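# Stand the full drink can upright in the bowl

## Task

Get the full drink can standing upright inside the bowl so it stays there with no help from the robot, then release it and pull the hand away.

## Robot and tools

Robot: one arm on a base (possibly tilted, maybe on a mounting block that counts as arm) carrying a five-finger right hand. Cameras: cam_high, cam_low, cam_wrist, each 504x504 pixels, returned in that order.

Frames. Scene frame: origin on the table surface right under the arm base, +z up, +x forward, +y to the left when facing along +x. Reported positions are metres, orientation is a quaternion in w,x,y,z order, velocities in m/s and rad/s. The hand point is a spot fixed to the palm, 0.05 m in front of it, where index pad and thumb tip meet in a pinch. Its own axes: +z runs along the straightened fingers (they extend 0.06 to 0.07 m past the point), +y points out of the palm, +x crosses the palm from thumb toward little finger. Sideways the hand spans 0.08 m on the little-finger side, and 0.02 m (thumb turned in front) up to 0.09 m on the thumb side. A wrist bracket on the little-finger side protrudes 0.03 m beyond the point along +y and 0.11 m across the palm; it can collide.

A row is 14 numbers, each in [-1, 1]: dx, dy, dz, rx, ry, rz, little, ring, middle, index, thumb_bend, thumb_turn, force_limit, speed. The first six are an offset, not a pose: a displacement of the hand point from its measured pose at the start of the action, expressed in the hand point's own axes; 1.0 equals 0.6 m of travel or 180 degrees of turn, and rx, ry, rz form a single rotation vector. Finger values: -1 straight/open, +1 curled fully into the palm; thumb_bend -1 straight, +1 fully bent; thumb_turn -1 beside the palm, +1 across in front, facing the fingers. A pinch is roughly index +0.22, thumb_bend +0.75, thumb_turn +0.57. force_limit maps linearly from about 0 N (-1) to 10 N (+1) at the fingertip, 15 N for the two thumb motors; it only halts closing motion. speed maps from near zero (-1) to full (+1), where a full finger stroke takes 0.6 s. The same six-motor order is used in hand_measured, hand_stopped_by and hand_load_n.

execute_actions(actions): a list of actions; each action is a table of up to 15 rows, one per 1/30 s step, and a short table repeats its final row until 15 steps pass. Every row of an action is measured from that action's start pose, not from the preceding row. For a call's first action the start is the last pose reported in the scene. An empty list just returns state and images. Per step the commanded pose is clipped to within 100 mm and 16 degrees of the measured pose, so far targets need several actions; position is favoured over orientation when both cannot be met, and motion lags commands by about 0.17 s.

move(target, speed, stop_force, blocking): target is one 14-number row, its offsets taken from the pose in the latest result that shows one; the hand point travels a straight line there. speed is in m/s, 0.002 to 0.5 (default 0.25); rotation is capped at twice that in rad/s. Paths last 0.5 to 10 s and are cut at 10 s. The path ignores obstacles and the arm may overshoot the speed, especially near full extension. stop_force (N, 9 to 40, only after 0.2 s of scene time) ends the path when the wrist senses that much extra resistance along the line to the target for two steps; the hand then backs up two steps and holds. Use it only at very low speed, not on rotating moves, and omit it when moving away from something you press on. blocking=false returns after 0.5 s while the arm continues (not allowed with stop_force); then use wait(0) or stop before sending more. The result adds a move: line with the ending (done, off_target, moving, held, fault, contact) and any limits (paced means the pose was clipped; held means a check blocked steps), plus distance to target.

wait(seconds): 0 to 10, holds the last command and returns a result. stop(): brakes a running move, needing room. zoom_image(camera, region): region is [x0, y0, x1, y1] pixels, at most 504 per side. show_instructions(): shows the reference image(s). finished_scene(scene): integer 1 to 2; call it only once the can stands in the bowl unaided, hand released and clear.

Gripping: turn the thumb fully in front (thumb_turn near +1) before reaching; a whole-hand wrap fits objects 0.035 to 0.08 m wide, the object resting across the palm on the wrist side of the hand point. Each motor only starts when its target changes by 0.01 or more, then runs until reaching the target or the force limit, then locks. For a gentle close use speed -0.9 or lower. To open, send targets more open than hand_measured. A lost grip shows as hand_load_n dropping near 0. hand_stopped_by words: moving, target, force, stalled, fault (motor dead for the scene).

Result lines: state with pose and velocities; Hand target (where the controller is driving); joint positions and torques (noisy, offset, nonzero in free air); Wrist force and Wrist torque in the hand frame, with about 4 N offset, up to 2.4 N noise, saturating near 50 N; no reading at start is normal. A pose unreachable line means the clearance check altered the command. MOTOR HOT warns from 70 °C; at 85 °C the arm brakes until cool.

Avoid: a contact torque at a joint's limit (138 N m for pan, lift, elbow; 25.7 N m for wrist joints, held weight included) or any 150 N outside force causes a 10 s stop. The arm is stiff, so never aim past a firm surface at speed. Do not drop, slam, or knock anything off the table; loose objects may get nudged occasionally, so verify the final state with cameras.

Each tool is called after "Request:" as name([rows], argument=value, ...), one row to a line, values as JSON.

Reference images:

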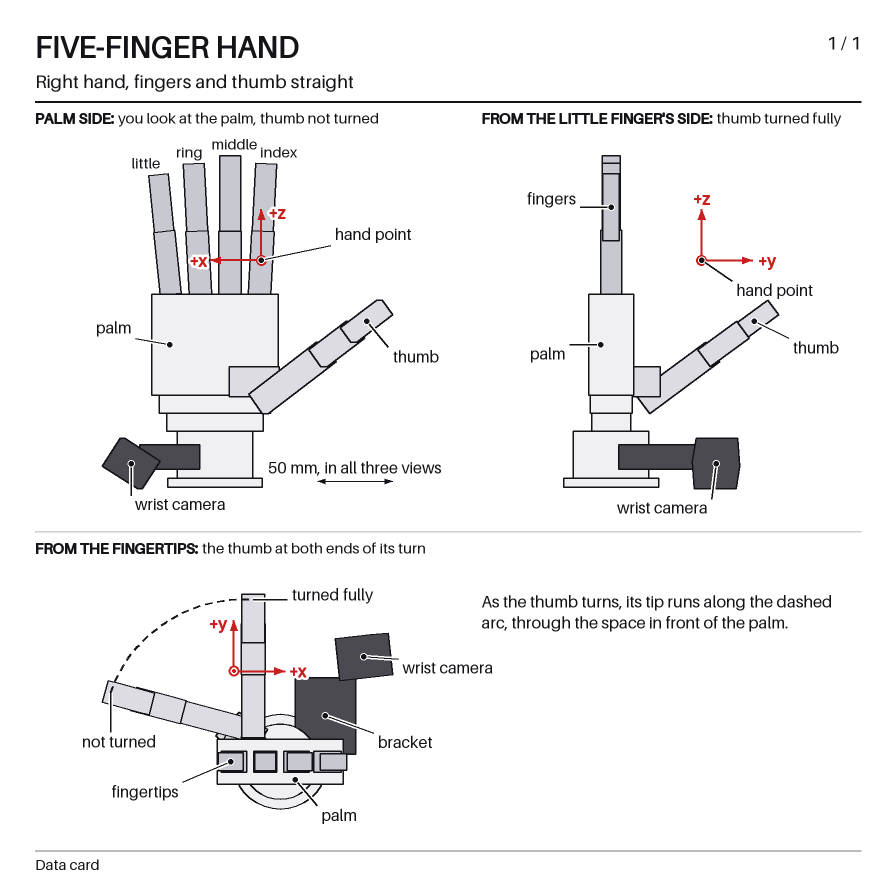

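## Session

Request:
execute_actions(actions=[])

Scene clock: 0.00 s.
end_effector_position=(+0.8671, -0.1710, +0.3599) hand_measured=(-1.000, -1.000, -1.000, -1.000, -1.000, -1.000) hand_load_n=(+0.0, +0.0, +0.0, +0.0, +0.0, +0.0) hand_stopped_by=(target, target, target, target, target, target) hand_force_limit=0.00 hand_speed=-0.80 end_effector_quat_wxyz=(-0.066, +0.648, +0.421, +0.631) end_effector_velocity=(-0.000, +0.001, -0.001) end_effector_angular_velocity=(+0.000, +0.002, +0.001)
Joint positions: [-0.025 -1.095  1.035  0.574  1.132 -0.049]
Joint velocities: [-0.     0.001 -0.     0.001  0.     0.   ]
Joint torques (N m, as the arm reports them, + toward a larger angle): no reading
Motor temperatures (°C, as the motors report them): [28 25 25 36 32 30]
Wrist force (N, on the end effector, along its own x y z axes, offset not removed): no reading
Wrist torque (N m, same axes, about the end effector's origin, offset not removed): no reading
Hand target: +0.867, -0.171, +0.360; -0.066, +0.648, +0.421, +0.631

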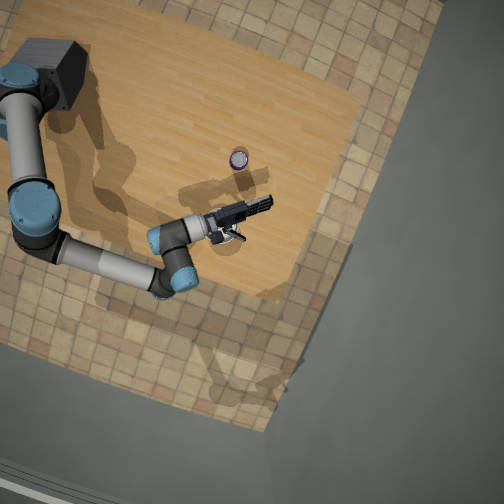

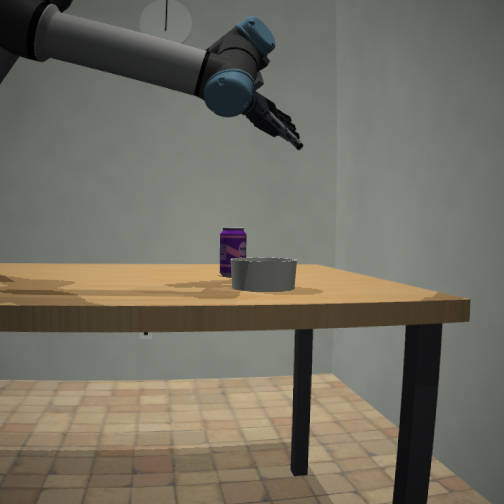

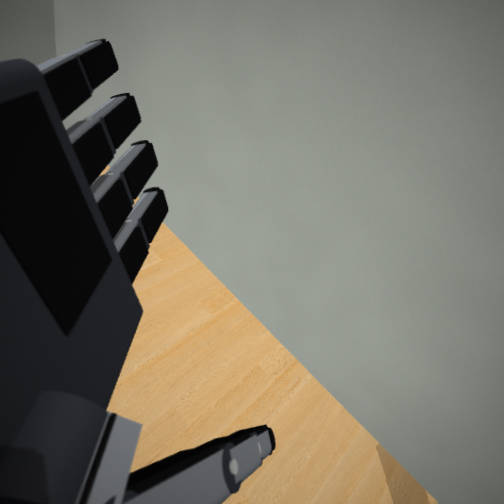

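Request:
move(target=[-0.305,-0.52,-0.075,-0.015,0.061,0.150,-1,-1,-1,-1,-1,1,0.5,0.5], speed=0.4)

Scene clock: 26.27 s.
end_effector_position=(+0.6678, -0.0860, +0.0778) hand_measured=(-1.000, -1.000, -1.000, -1.000, -1.000, +1.000) hand_load_n=(+0.0, +0.0, +0.0, +0.0, +0.0, +0.0) hand_stopped_by=(target, target, target, target, target, target) hand_force_limit=0.50 hand_speed=0.50 end_effector_quat_wxyz=(-0.234, +0.667, +0.240, +0.665) end_effector_velocity=(-0.000, +0.000, +0.000) end_effector_angular_velocity=(+0.001, +0.001, +0.001)
Joint positions: [-0.509 -1.087  1.837 -0.042  0.544  0.082]
Joint velocities: [ 0.     0.     0.     0.002 -0.     0.   ]
Joint torques (N m, as the arm reports them, + toward a larger angle): [ 25.29 -34.6    0.5    2.31  -1.79  -0.22]
Motor temperatures (°C, as the motors report them): [28 25 25 36 32 30]
Wrist force (N, on the end effector, along its own x y z axes, offset not removed): [3.1 -0.7 -2.3]
Wrist torque (N m, same axes, about the end effector's origin, offset not removed): [0.02 -0.45 0.11]
Hand target: +0.668, -0.086, +0.078; -0.234, +0.667, +0.240, +0.665
Off the commanded pose: 0.009 m, 1 deg.
FORCE FAULT: contact force on the arm reached its limit, and the arm stopped for 10 seconds. The contact can be on any part of the arm, not only on its tool. That time counts as 20 of the actions that you can send in this scene. The arm's remaining commands of this call were not run. The arm holds still and accepts commands again. Move the arm away from the contact; if what it grips holds it there, let go first. Pushing or pulling that hard again can fault the arm again.
move: fault

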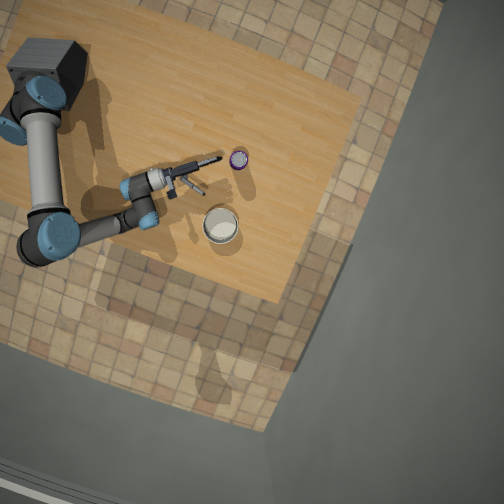

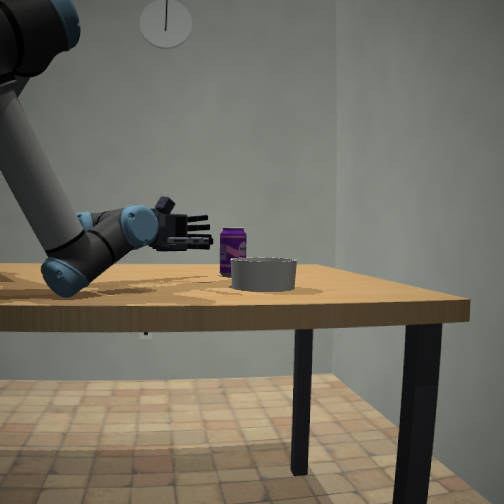

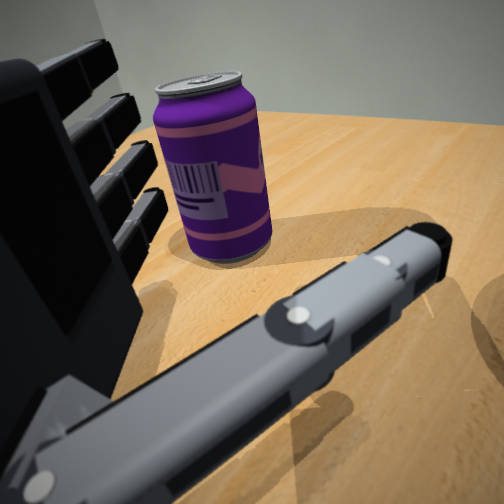

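Request:
move(target=[0.03,0,0.2,0,-0.06,0,-1,-1,-1,-1,-1,1,0.5,0.5], speed=0.1)

Scene clock: 31.40 s.
end_effector_position=(+0.7604, -0.0103, +0.0950) hand_measured=(-1.000, -1.000, -1.000, -1.000, -1.000, +1.000) hand_load_n=(+0.0, +0.0, +0.0, +0.0, +0.0, +0.0) hand_stopped_by=(target, target, target, target, target, target) hand_force_limit=0.50 hand_speed=0.50 end_effector_quat_wxyz=(-0.211, +0.727, +0.261, +0.599) end_effector_velocity=(+0.002, +0.002, -0.000) end_effector_angular_velocity=(-0.002, +0.005, +0.002)
Joint positions: [-0.202 -0.975  1.628 -0.086  0.978  0.31 ]
Joint velocities: [ 0.006  0.005 -0.008  0.005  0.009  0.003]
Joint torques (N m, as the arm reports them, + toward a larger angle): [ 38.15 -29.68 -13.62   3.62   1.04   2.67]
Motor temperatures (°C, as the motors report them): [28 25 25 36 32 30]
Wrist force (N, on the end effector, along its own x y z axes, offset not removed): [-1.9 -1.9 0.7]
Wrist torque (N m, same axes, about the end effector's origin, offset not removed): [-0.56 0.33 -0.18]
Hand target: +0.761, -0.010, +0.095; -0.211, +0.727, +0.262, +0.599
Off the commanded pose: 0.000 m, 0 deg.
move: done

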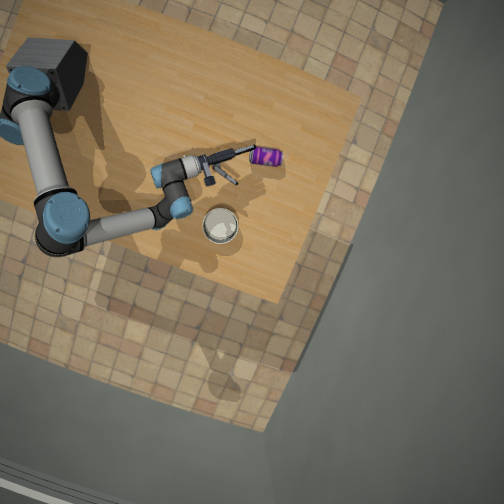

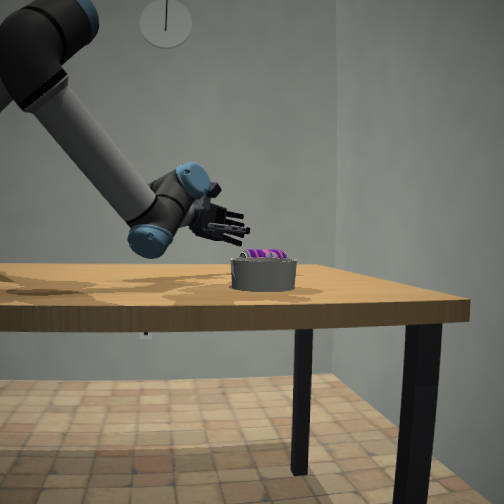

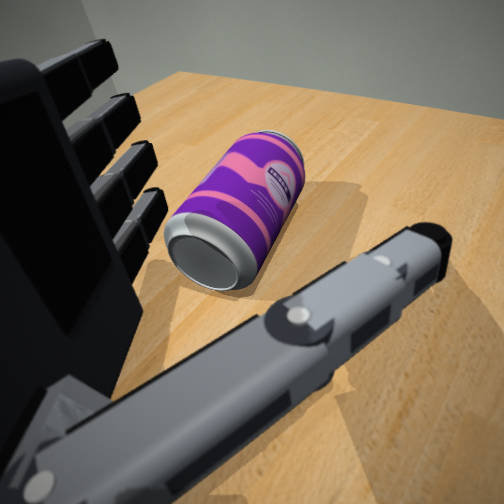

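Request:
move(target=[0.163,0,-0.032,0,0,0,-1,-1,-1,-1,-1,1,0.5,0.5], speed=0.3)

Request:
move(target=[-0.012,-0.023,0.242,0.263,-0.172,0.437,-1,-1,-1,-1,-1,1,0.5,0.5], speed=0.3)

Scene clock: 43.63 s.
end_effector_position=(+0.7600, -0.0097, +0.1942) hand_measured=(-1.000, -1.000, -1.000, -1.000, -1.000, +1.000) hand_load_n=(+0.0, +0.0, +0.0, +0.0, +0.0, +0.0) hand_stopped_by=(target, target, target, target, target, target) hand_force_limit=0.50 hand_speed=0.50 end_effector_quat_wxyz=(-0.211, +0.727, +0.262, +0.599) end_effector_velocity=(+0.000, -0.001, +0.003) end_effector_angular_velocity=(-0.001, -0.000, -0.002)
Joint positions: [-0.06  -1.101  1.642 -0.017  1.099  0.395]
Joint velocities: [ 0.004 -0.005 -0.001  0.003  0.004  0.002]
Joint torques (N m, as the arm reports them, + toward a larger angle): [ 38.74 -38.4  -14.68   2.98   0.97   2.71]
Motor temperatures (°C, as the motors report them): [28 25 25 36 32 30]
Wrist force (N, on the end effector, along its own x y z axes, offset not removed): [-0.5 -3.7 2.2]
Wrist torque (N m, same axes, about the end effector's origin, offset not removed): [-0.69 -0.04 -0.20]
Hand target: +0.760, -0.010, +0.195; -0.211, +0.727, +0.262, +0.599
Off the commanded pose: 0.000 m, 0 deg.
move: done

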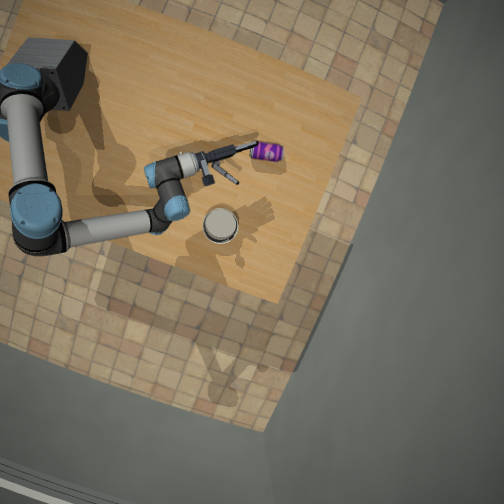

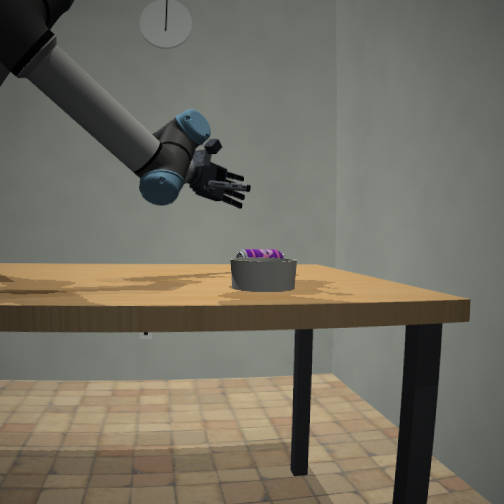

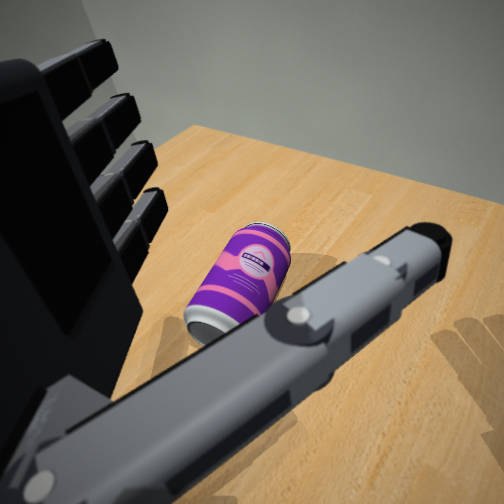

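Scene clock: 47.63 s.
end_effector_position=(+0.8598, +0.0901, +0.1591) hand_measured=(-1.000, -1.000, -1.000, -1.000, -1.000, +1.000) hand_load_n=(+0.0, +0.0, +0.0, +0.0, +0.0, +0.0) hand_stopped_by=(target, target, target, target, target, target) hand_force_limit=0.50 hand_speed=0.50 end_effector_quat_wxyz=(+0.675, -0.698, +0.127, -0.204) end_effector_velocity=(+0.000, -0.001, +0.000) end_effector_angular_velocity=(+0.024, +0.020, -0.006)
Joint positions: [-0.055 -0.245  0.036  1.161  0.814  1.567]
Joint velocities: [-0.005  0.     0.    -0.007 -0.014  0.031]
Joint torques (N m, as the arm reports them, + toward a larger angle): [ 38.58 -34.97 -20.68  -0.36  -3.85   2.88]
Motor temperatures (°C, as the motors report them): [28 25 25 36 32 30]
Wrist force (N, on the end effector, along its own x y z axes, offset not removed): [0.7 -3.0 3.0]
Wrist torque (N m, same axes, about the end effector's origin, offset not removed): [-0.69 0.09 -0.15]
Hand target: +0.860, +0.090, +0.159; +0.676, -0.697, +0.128, -0.203
Off the commanded pose: 0.001 m, 28 deg; orientation clipped at the last step of the last action.
elbow stopped short: the move would have taken joint 3 (elbow) straighter than the controller allows; a more bent joint 3 avoids this.
move: off_target; limits=paced

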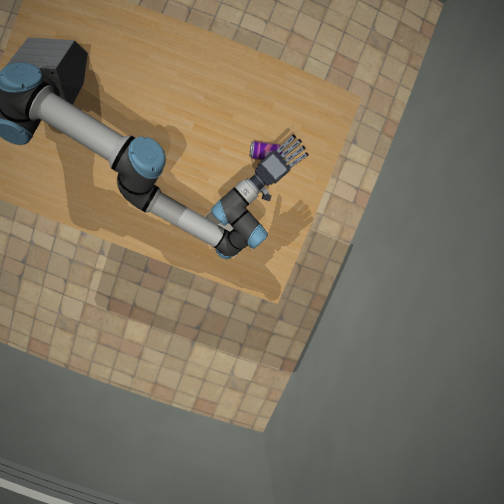

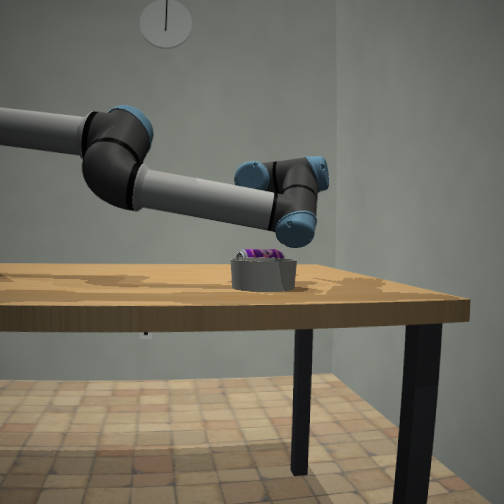

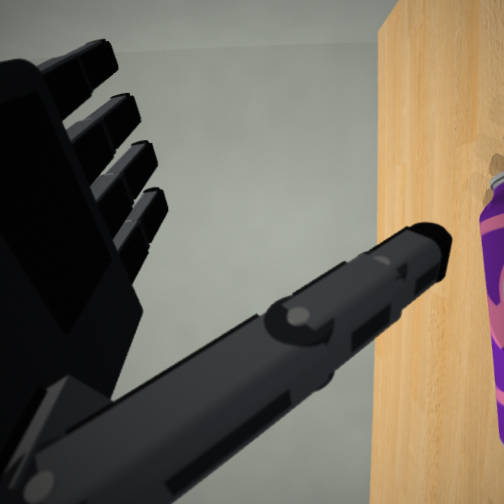

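Request:
zoom_image(camera="cam_high", region=[200,100,340,240])

Region (200, 100, 340, 240) of cam_high's 504x504 image, scaled by 3.600, with more detail than that image has.

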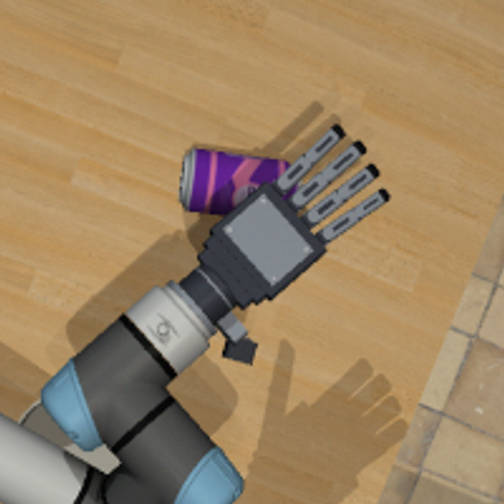

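Request:
move(target=[-0.095,0.13,0.027,0,-0.15,0,-1,-1,-1,-1,-1,1,0.5,0.5], speed=0.15)

Request:
zoom_image(camera="cam_high", region=[200,100,340,240])

Scene clock: 76.37 s.
end_effector_position=(+0.8479, +0.1004, +0.1342) hand_measured=(-1.000, -1.000, -1.000, -1.000, -1.000, +1.000) hand_load_n=(+0.0, +0.0, +0.0, +0.0, +0.0, +0.0) hand_stopped_by=(target, target, target, target, target, target) hand_force_limit=0.50 hand_speed=0.50 end_effector_quat_wxyz=(+0.672, -0.707, +0.104, -0.196) end_effector_velocity=(-0.000, -0.000, -0.000) end_effector_angular_velocity=(+0.000, +0.001, +0.000)
Joint positions: [-0.069 -0.212  0.034  1.201  0.817  1.486]
Joint velocities: [-0.001  0.    -0.     0.001  0.     0.   ]
Joint torques (N m, as the arm reports them, + toward a larger angle): [ 43.45 -38.04 -13.76   2.03  -1.89  -0.16]
Motor temperatures (°C, as the motors report them): [28 25 25 36 32 30]
Wrist force (N, on the end effector, along its own x y z axes, offset not removed): [2.6 -1.7 3.4]
Wrist torque (N m, same axes, about the end effector's origin, offset not removed): [-0.65 -0.44 0.20]
Hand target: +0.848, +0.100, +0.134; +0.672, -0.707, +0.104, -0.196
Off the commanded pose: 0.069 m, 25 deg.
FORCE FAULT: contact force on the arm reached its limit, and the arm stopped for 10 seconds. The contact can be on any part of the arm, not only on its tool. That time counts as 20 of the actions that you can send in this scene. The arm's remaining commands of this call were not run. The arm holds still and accepts commands again. Move the arm away from the contact; if what it grips holds it there, let go first. Pushing or pulling that hard again can fault the arm again.
elbow stopped short: the move would have taken joint 3 (elbow) straighter than the controller allows; a more bent joint 3 avoids this.
move: fault

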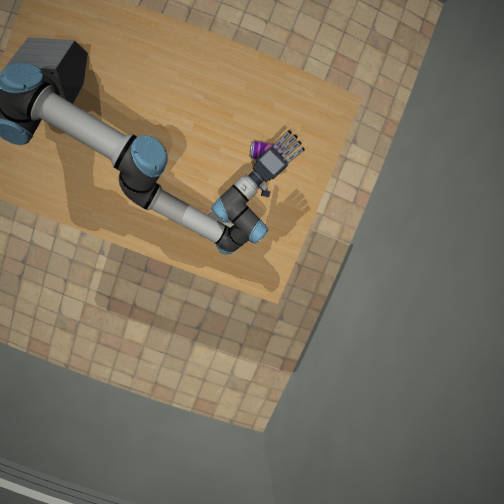

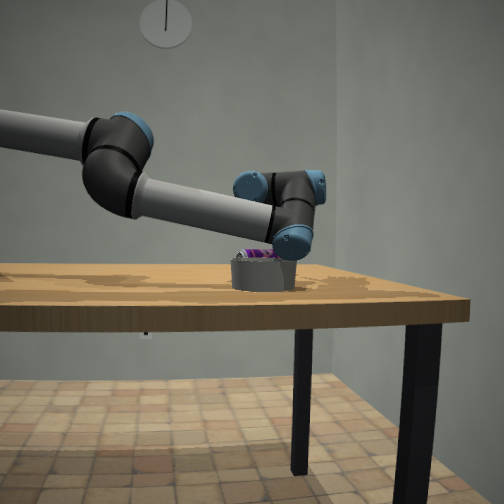

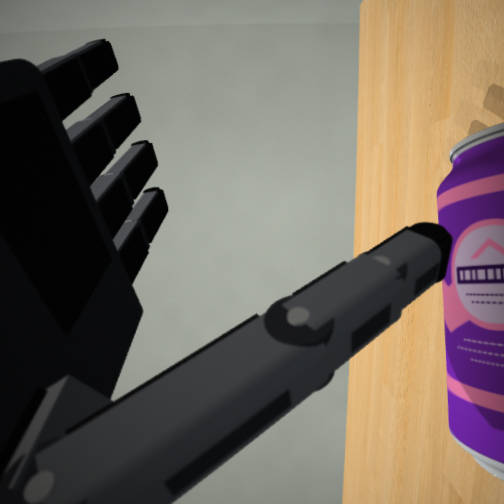

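Region (200, 100, 340, 240) of cam_high's 504x504 image, scaled by 3.600, with more detail than that image has.

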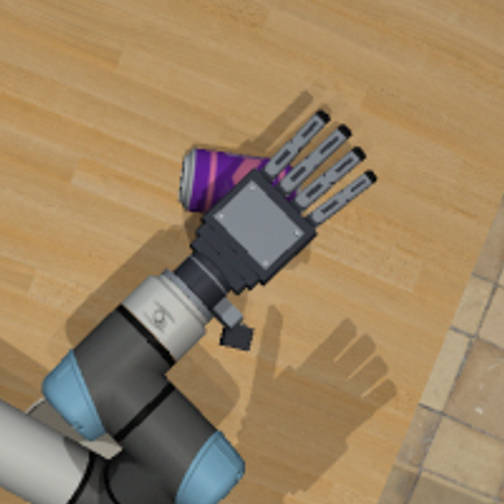

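Request:
move(target=[-0.05,-0.1,-0.05,-0.14,-0.08,0,-1,-1,-1,-1,-1,1,0.5,0.5], speed=0.15)

Request:
zoom_image(camera="cam_high", region=[200,100,340,240])

Scene clock: 87.27 s.
end_effector_position=(+0.8003, +0.0899, +0.1897) hand_measured=(-1.000, -1.000, -1.000, -1.000, -1.000, +1.000) hand_load_n=(+0.0, +0.0, +0.0, +0.0, +0.0, +0.0) hand_stopped_by=(target, target, target, target, target, target) hand_force_limit=0.50 hand_speed=0.50 end_effector_quat_wxyz=(-0.512, +0.846, -0.076, +0.126) end_effector_velocity=(-0.002, +0.000, +0.002) end_effector_angular_velocity=(-0.014, +0.001, +0.004)
Joint positions: [ 0.122 -0.294  0.036  1.351  1.338  1.564]
Joint velocities: [ 0.007 -0.001  0.     0.003  0.017  0.001]
Joint torques (N m, as the arm reports them, + toward a larger angle): [ 54.18 -47.66 -20.95   3.84   0.75   2.64]
Motor temperatures (°C, as the motors report them): [28 25 25 36 32 30]
Wrist force (N, on the end effector, along its own x y z axes, offset not removed): [0.2 0.7 -1.3]
Wrist torque (N m, same axes, about the end effector's origin, offset not removed): [0.20 0.02 -0.21]
Hand target: +0.800, +0.090, +0.190; -0.512, +0.847, -0.075, +0.125
Off the commanded pose: 0.001 m, 6 deg.
elbow stopped short: the move would have taken joint 3 (elbow) straighter than the controller allows; a more bent joint 3 avoids this.
move: off_target

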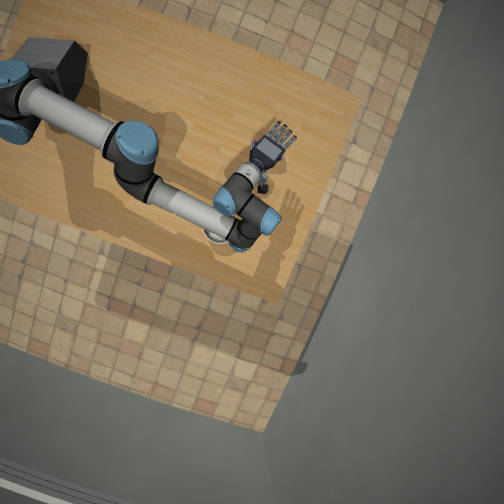

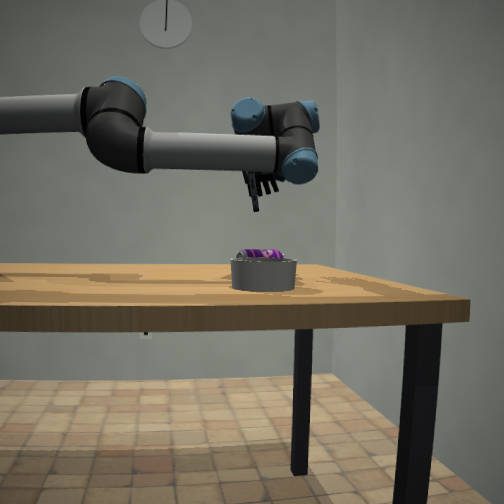

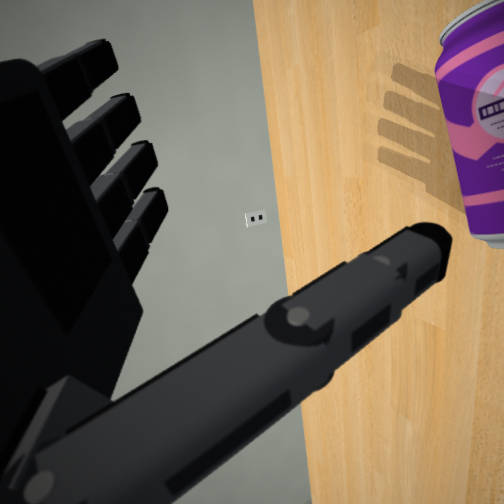

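Region (200, 100, 340, 240) of cam_high's 504x504 image, scaled by 3.600, with more detail than that image has.

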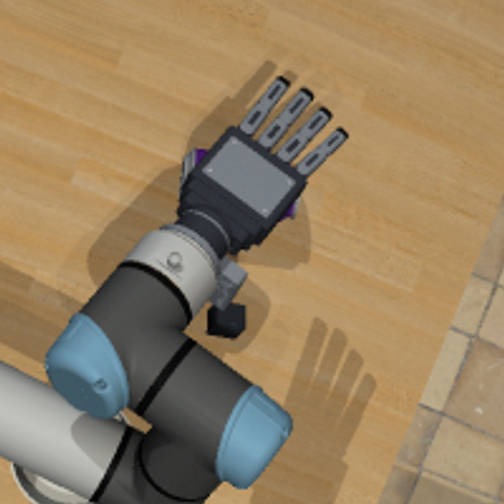

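Request:
move(target=[-0.034,0.221,0.111,0,0,0,-1,-1,-1,-1,-1,1,0.5,0.5], speed=0.06, stop_force=12)

Scene clock: 94.60 s.
end_effector_position=(+0.8000, +0.0903, +0.0403) hand_measured=(-1.000, -1.000, -1.000, -1.000, -1.000, +1.000) hand_load_n=(+0.0, +0.0, +0.0, +0.0, +0.0, +0.0) hand_stopped_by=(target, target, target, target, target, target) hand_force_limit=0.50 hand_speed=0.50 end_effector_quat_wxyz=(-0.513, +0.846, -0.076, +0.126) end_effector_velocity=(-0.000, +0.001, -0.003) end_effector_angular_velocity=(+0.001, +0.001, +0.002)
Joint positions: [-0.036 -0.267  0.231  1.168  1.268  1.417]
Joint velocities: [-0.002  0.01  -0.014  0.007 -0.001 -0.002]
Joint torques (N m, as the arm reports them, + toward a larger angle): [ 35.85 -33.97 -20.81   3.71  -3.69  -3.25]
Motor temperatures (°C, as the motors report them): [28 25 25 36 32 30]
Wrist force (N, on the end effector, along its own x y z axes, offset not removed): [-2.6 1.0 2.6]
Wrist torque (N m, same axes, about the end effector's origin, offset not removed): [-0.03 0.25 -0.33]
Hand target: +0.800, +0.090, +0.040; -0.513, +0.846, -0.076, +0.126
Off the commanded pose: 0.000 m, 0 deg.
move: done

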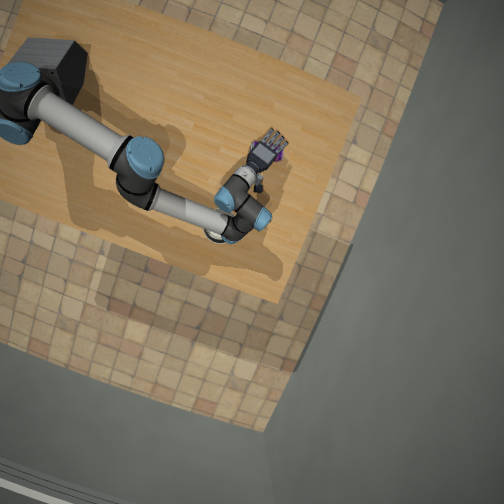

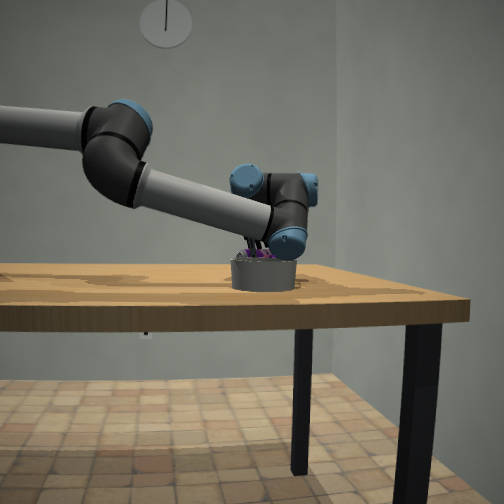

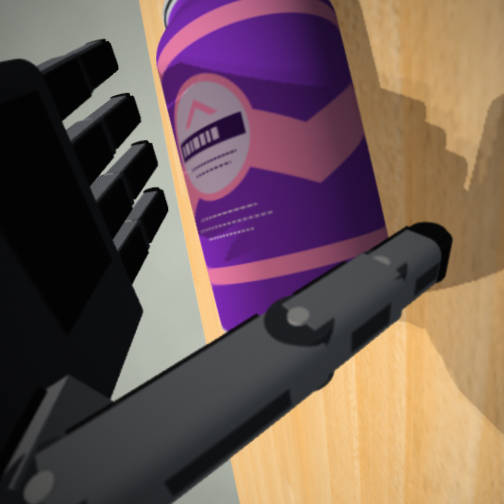

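Can sits between thumb and fingers. Close.

Request:
execute_actions([
  [[0,0,0,0,0,0,0.8,0.8,0.8,0.8,0.6,1,0.6,-0.5]],
  [[0,0,0,0,0,0,0.8,0.8,0.8,0.8,0.6,1,0.6,-0.5]],
  [[0,0,0,0,0,0,0.8,0.8,0.8,0.8,0.6,1,0.6,-0.5]],
])

Scene clock: 97.67 s.
end_effector_position=(+0.8001, +0.0904, +0.0403) hand_measured=(-0.172, -0.228, -0.228, -0.228, -0.552, +1.000) hand_load_n=(+8.0, +5.0, +6.0, +6.0, +20.0, +6.5) hand_stopped_by=(force, force, force, force, force, target) hand_force_limit=0.60 hand_speed=-0.50 end_effector_quat_wxyz=(-0.513, +0.846, -0.076, +0.126) end_effector_velocity=(+0.000, -0.000, -0.000) end_effector_angular_velocity=(-0.000, -0.000, -0.001)
Joint positions: [-0.036 -0.267  0.231  1.168  1.268  1.417]
Joint velocities: [-0.     0.     0.    -0.001 -0.     0.   ]
Joint torques (N m, as the arm reports them, + toward a larger angle): [ 40.15 -43.69 -10.32   3.01   2.29   0.95]
Motor temperatures (°C, as the motors report them): [28 25 25 36 32 30]
Wrist force (N, on the end effector, along its own x y z axes, offset not removed): [3.9 -8.9 -4.0]
Wrist torque (N m, same axes, about the end effector's origin, offset not removed): [0.31 -0.25 -0.18]
Hand target: +0.800, +0.090, +0.040; -0.513, +0.846, -0.076, +0.126
Off the commanded pose: 0.000 m, 0 deg.

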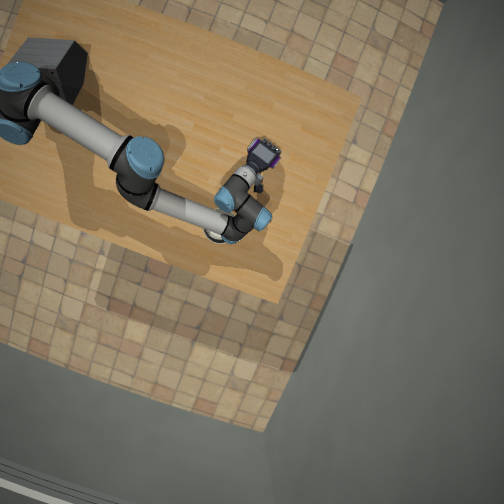

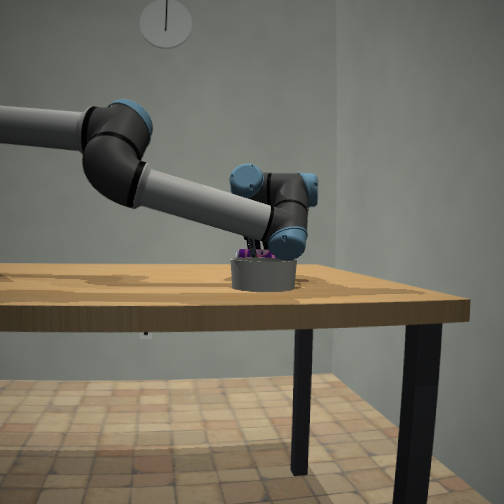

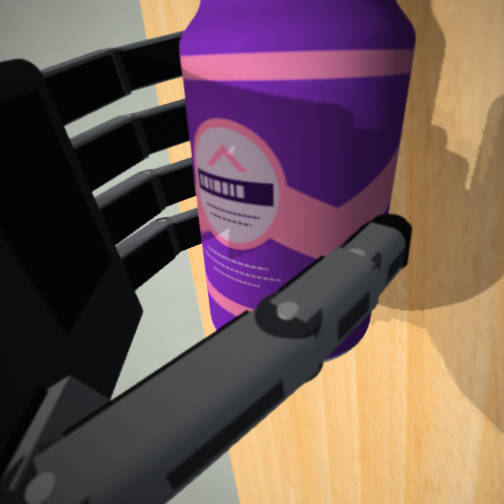

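Request:
move(target=[-0.115,-0.295,-0.197,0,0,0,0.8,0.8,0.8,0.8,0.6,1,0.6,-0.5], speed=0.15)

Scene clock: 101.83 s.
end_effector_position=(+0.6996, +0.0897, +0.2399) hand_measured=(-0.172, -0.228, -0.228, -0.228, -0.552, +1.000) hand_load_n=(+6.0, +3.5, +5.0, +5.5, +21.0, +8.0) hand_stopped_by=(force, force, force, force, force, target) hand_force_limit=0.60 hand_speed=-0.50 end_effector_quat_wxyz=(-0.513, +0.846, -0.076, +0.126) end_effector_velocity=(-0.001, -0.001, +0.003) end_effector_angular_velocity=(-0.000, -0.000, -0.001)
Joint positions: [ 0.174 -0.791  0.959  0.915  1.362  1.611]
Joint velocities: [ 0.002 -0.005  0.004 -0.     0.001  0.003]
Joint torques (N m, as the arm reports them, + toward a larger angle): [ 47.07 -43.6   -6.24  -0.41   0.14   2.72]
Motor temperatures (°C, as the motors report them): [28 25 25 36 32 30]
Wrist force (N, on the end effector, along its own x y z axes, offset not removed): [2.5 5.6 3.5]
Wrist torque (N m, same axes, about the end effector's origin, offset not removed): [0.31 -0.38 0.33]
Hand target: +0.699, +0.090, +0.240; -0.513, +0.846, -0.076, +0.126
Off the commanded pose: 0.000 m, 0 deg.
move: done

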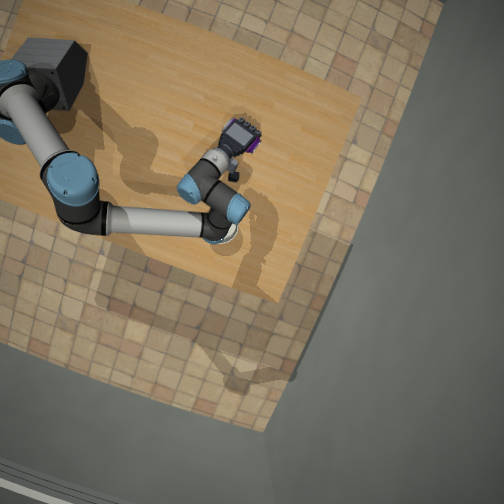

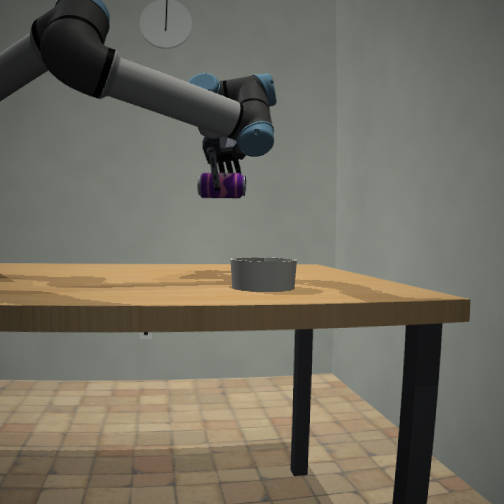

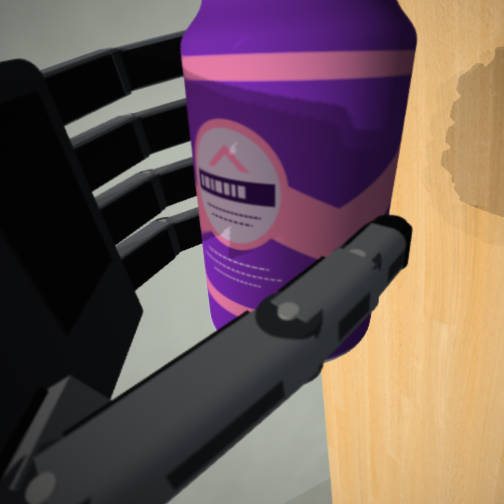

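Request:
move(target=[0,0,0,0.104,0.121,-0.443,0.8,0.8,0.8,0.8,0.6,1,0.6,-0.5], speed=0.3)

Scene clock: 108.23 s.
end_effector_position=(+0.6994, +0.0899, +0.2400) hand_measured=(-0.172, -0.228, -0.228, -0.228, -0.552, +1.000) hand_load_n=(+6.0, +3.5, +5.5, +6.5, +20.5, +9.0) hand_stopped_by=(force, force, force, force, force, target) hand_force_limit=0.60 hand_speed=-0.50 end_effector_quat_wxyz=(-0.412, +0.576, +0.410, +0.575) end_effector_velocity=(+0.000, -0.000, -0.000) end_effector_angular_velocity=(-0.001, -0.013, +0.008)
Joint positions: [-0.067 -0.929  1.453  0.635  0.795 -0.039]
Joint velocities: [-0.004  0.006 -0.007  0.016 -0.005 -0.026]
Joint torques (N m, as the arm reports them, + toward a larger angle): [ 25.35 -28.05 -15.86   4.26  -4.92  -3.39]
Motor temperatures (°C, as the motors report them): [28 25 25 36 32 30]
Wrist force (N, on the end effector, along its own x y z axes, offset not removed): [-1.7 -2.3 1.6]
Wrist torque (N m, same axes, about the end effector's origin, offset not removed): [-0.53 -0.34 0.12]
Hand target: +0.699, +0.090, +0.240; -0.412, +0.575, +0.410, +0.576
Off the commanded pose: 0.000 m, 0 deg.
move: done

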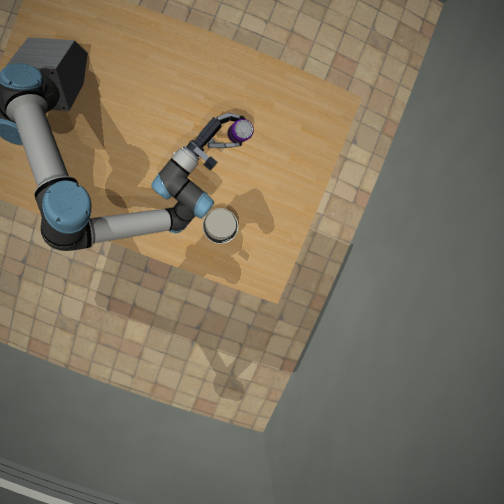

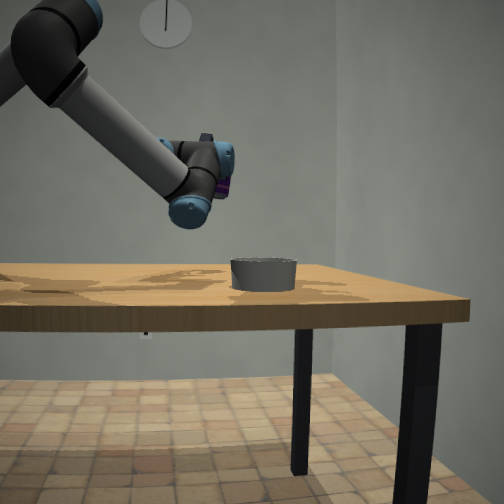

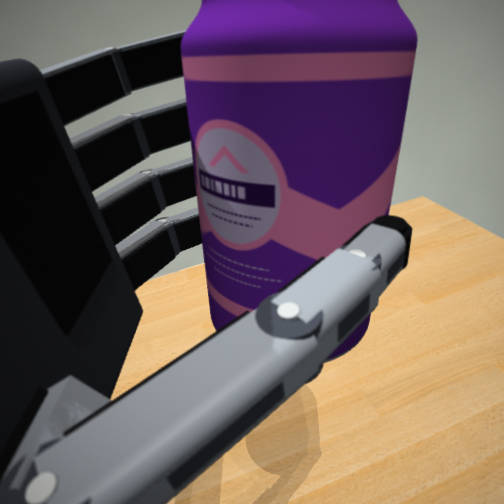

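Request:
move(target=[0,0.147,-0.531,0,0,0,0.8,0.8,0.8,0.8,0.6,1,0.6,-0.5], speed=0.25)

Scene clock: 117.83 s.
end_effector_position=(+0.6793, -0.2396, +0.2391) hand_measured=(-0.172, -0.228, -0.228, -0.228, -0.552, +1.000) hand_load_n=(+6.0, +3.5, +5.5, +6.5, +20.5, +9.0) hand_stopped_by=(force, force, force, force, force, target) hand_force_limit=0.60 hand_speed=-0.50 end_effector_quat_wxyz=(-0.412, +0.576, +0.410, +0.576) end_effector_velocity=(-0.000, -0.003, -0.000) end_effector_angular_velocity=(+0.001, -0.002, +0.004)
Joint positions: [-0.513 -1.107  1.202  1.544  0.715 -0.686]
Joint velocities: [-0.004  0.003 -0.007  0.016  0.002 -0.013]
Joint torques (N m, as the arm reports them, + toward a larger angle): [ 18.87 -39.64 -17.4    4.95   0.51  -3.22]
Motor temperatures (°C, as the motors report them): [28 25 25 36 32 30]
Wrist force (N, on the end effector, along its own x y z axes, offset not removed): [-1.7 1.6 0.8]
Wrist torque (N m, same axes, about the end effector's origin, offset not removed): [0.01 -0.19 0.46]
Hand target: +0.679, -0.240, +0.239; -0.412, +0.575, +0.410, +0.576
Off the commanded pose: 0.001 m, 0 deg.
move: done

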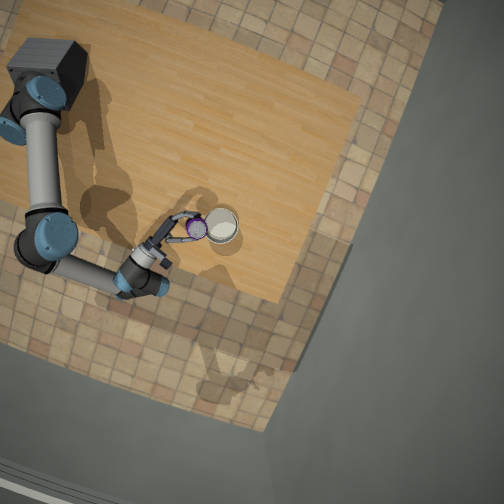

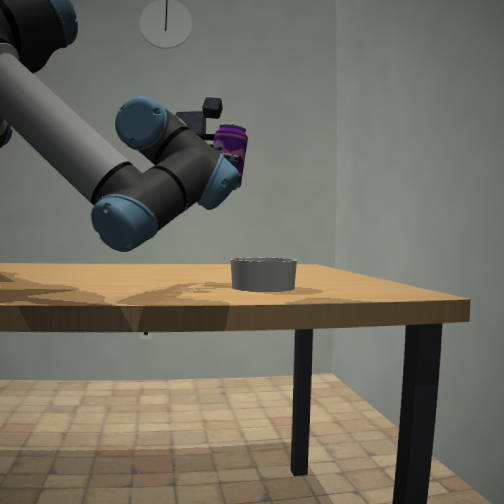

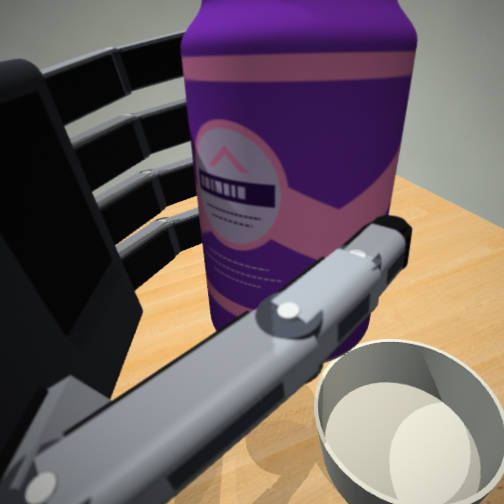

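Request:
move(target=[-0.167,0.102,0.092,0,0,0,0.8,0.8,0.8,0.8,0.6,1,0.6,-0.5], speed=0.15)

Request:
zoom_image(camera="cam_high", region=[150,160,290,300])

Scene clock: 123.93 s.
end_effector_position=(+0.7547, -0.2072, +0.1390) hand_measured=(-0.172, -0.228, -0.228, -0.228, -0.552, +1.000) hand_load_n=(+6.0, +3.5, +5.5, +6.5, +20.5, +9.0) hand_stopped_by=(force, force, force, force, force, target) hand_force_limit=0.60 hand_speed=-0.50 end_effector_quat_wxyz=(-0.412, +0.576, +0.410, +0.576) end_effector_velocity=(+0.002, +0.001, -0.002) end_effector_angular_velocity=(+0.002, +0.001, +0.003)
Joint positions: [-0.486 -0.79   0.862  1.535  0.713 -0.644]
Joint velocities: [ 0.002  0.01  -0.014  0.007  0.001  0.   ]
Joint torques (N m, as the arm reports them, + toward a larger angle): [ 42.69 -43.54 -17.64   5.     0.28   2.27]
Motor temperatures (°C, as the motors report them): [28 25 25 36 32 30]
Wrist force (N, on the end effector, along its own x y z axes, offset not removed): [-3.0 2.2 -2.2]
Wrist torque (N m, same axes, about the end effector's origin, offset not removed): [0.46 0.01 0.21]
Hand target: +0.755, -0.207, +0.139; -0.412, +0.576, +0.410, +0.576
Off the commanded pose: 0.000 m, 0 deg.
move: done

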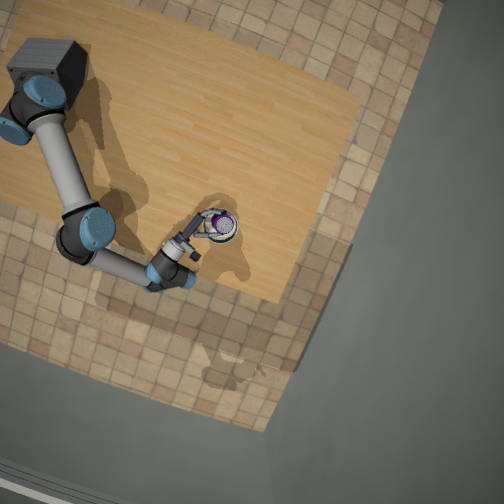

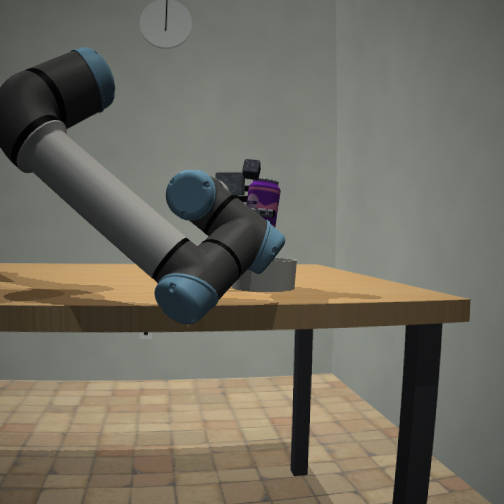

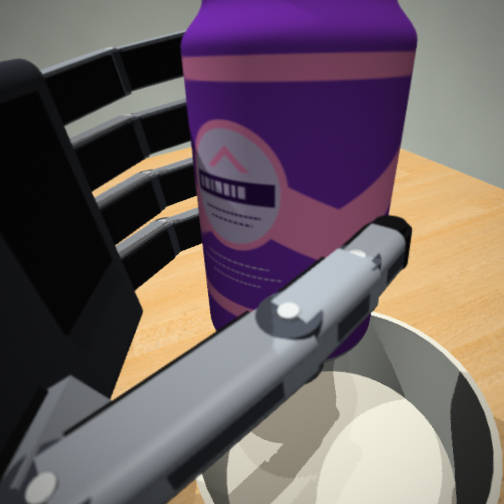

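Region (150, 160, 290, 300) of cam_high's 504x504 image, scaled by 3.600, with more detail than that image has.

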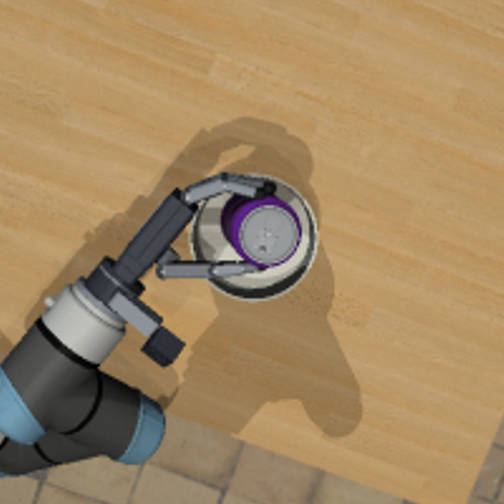

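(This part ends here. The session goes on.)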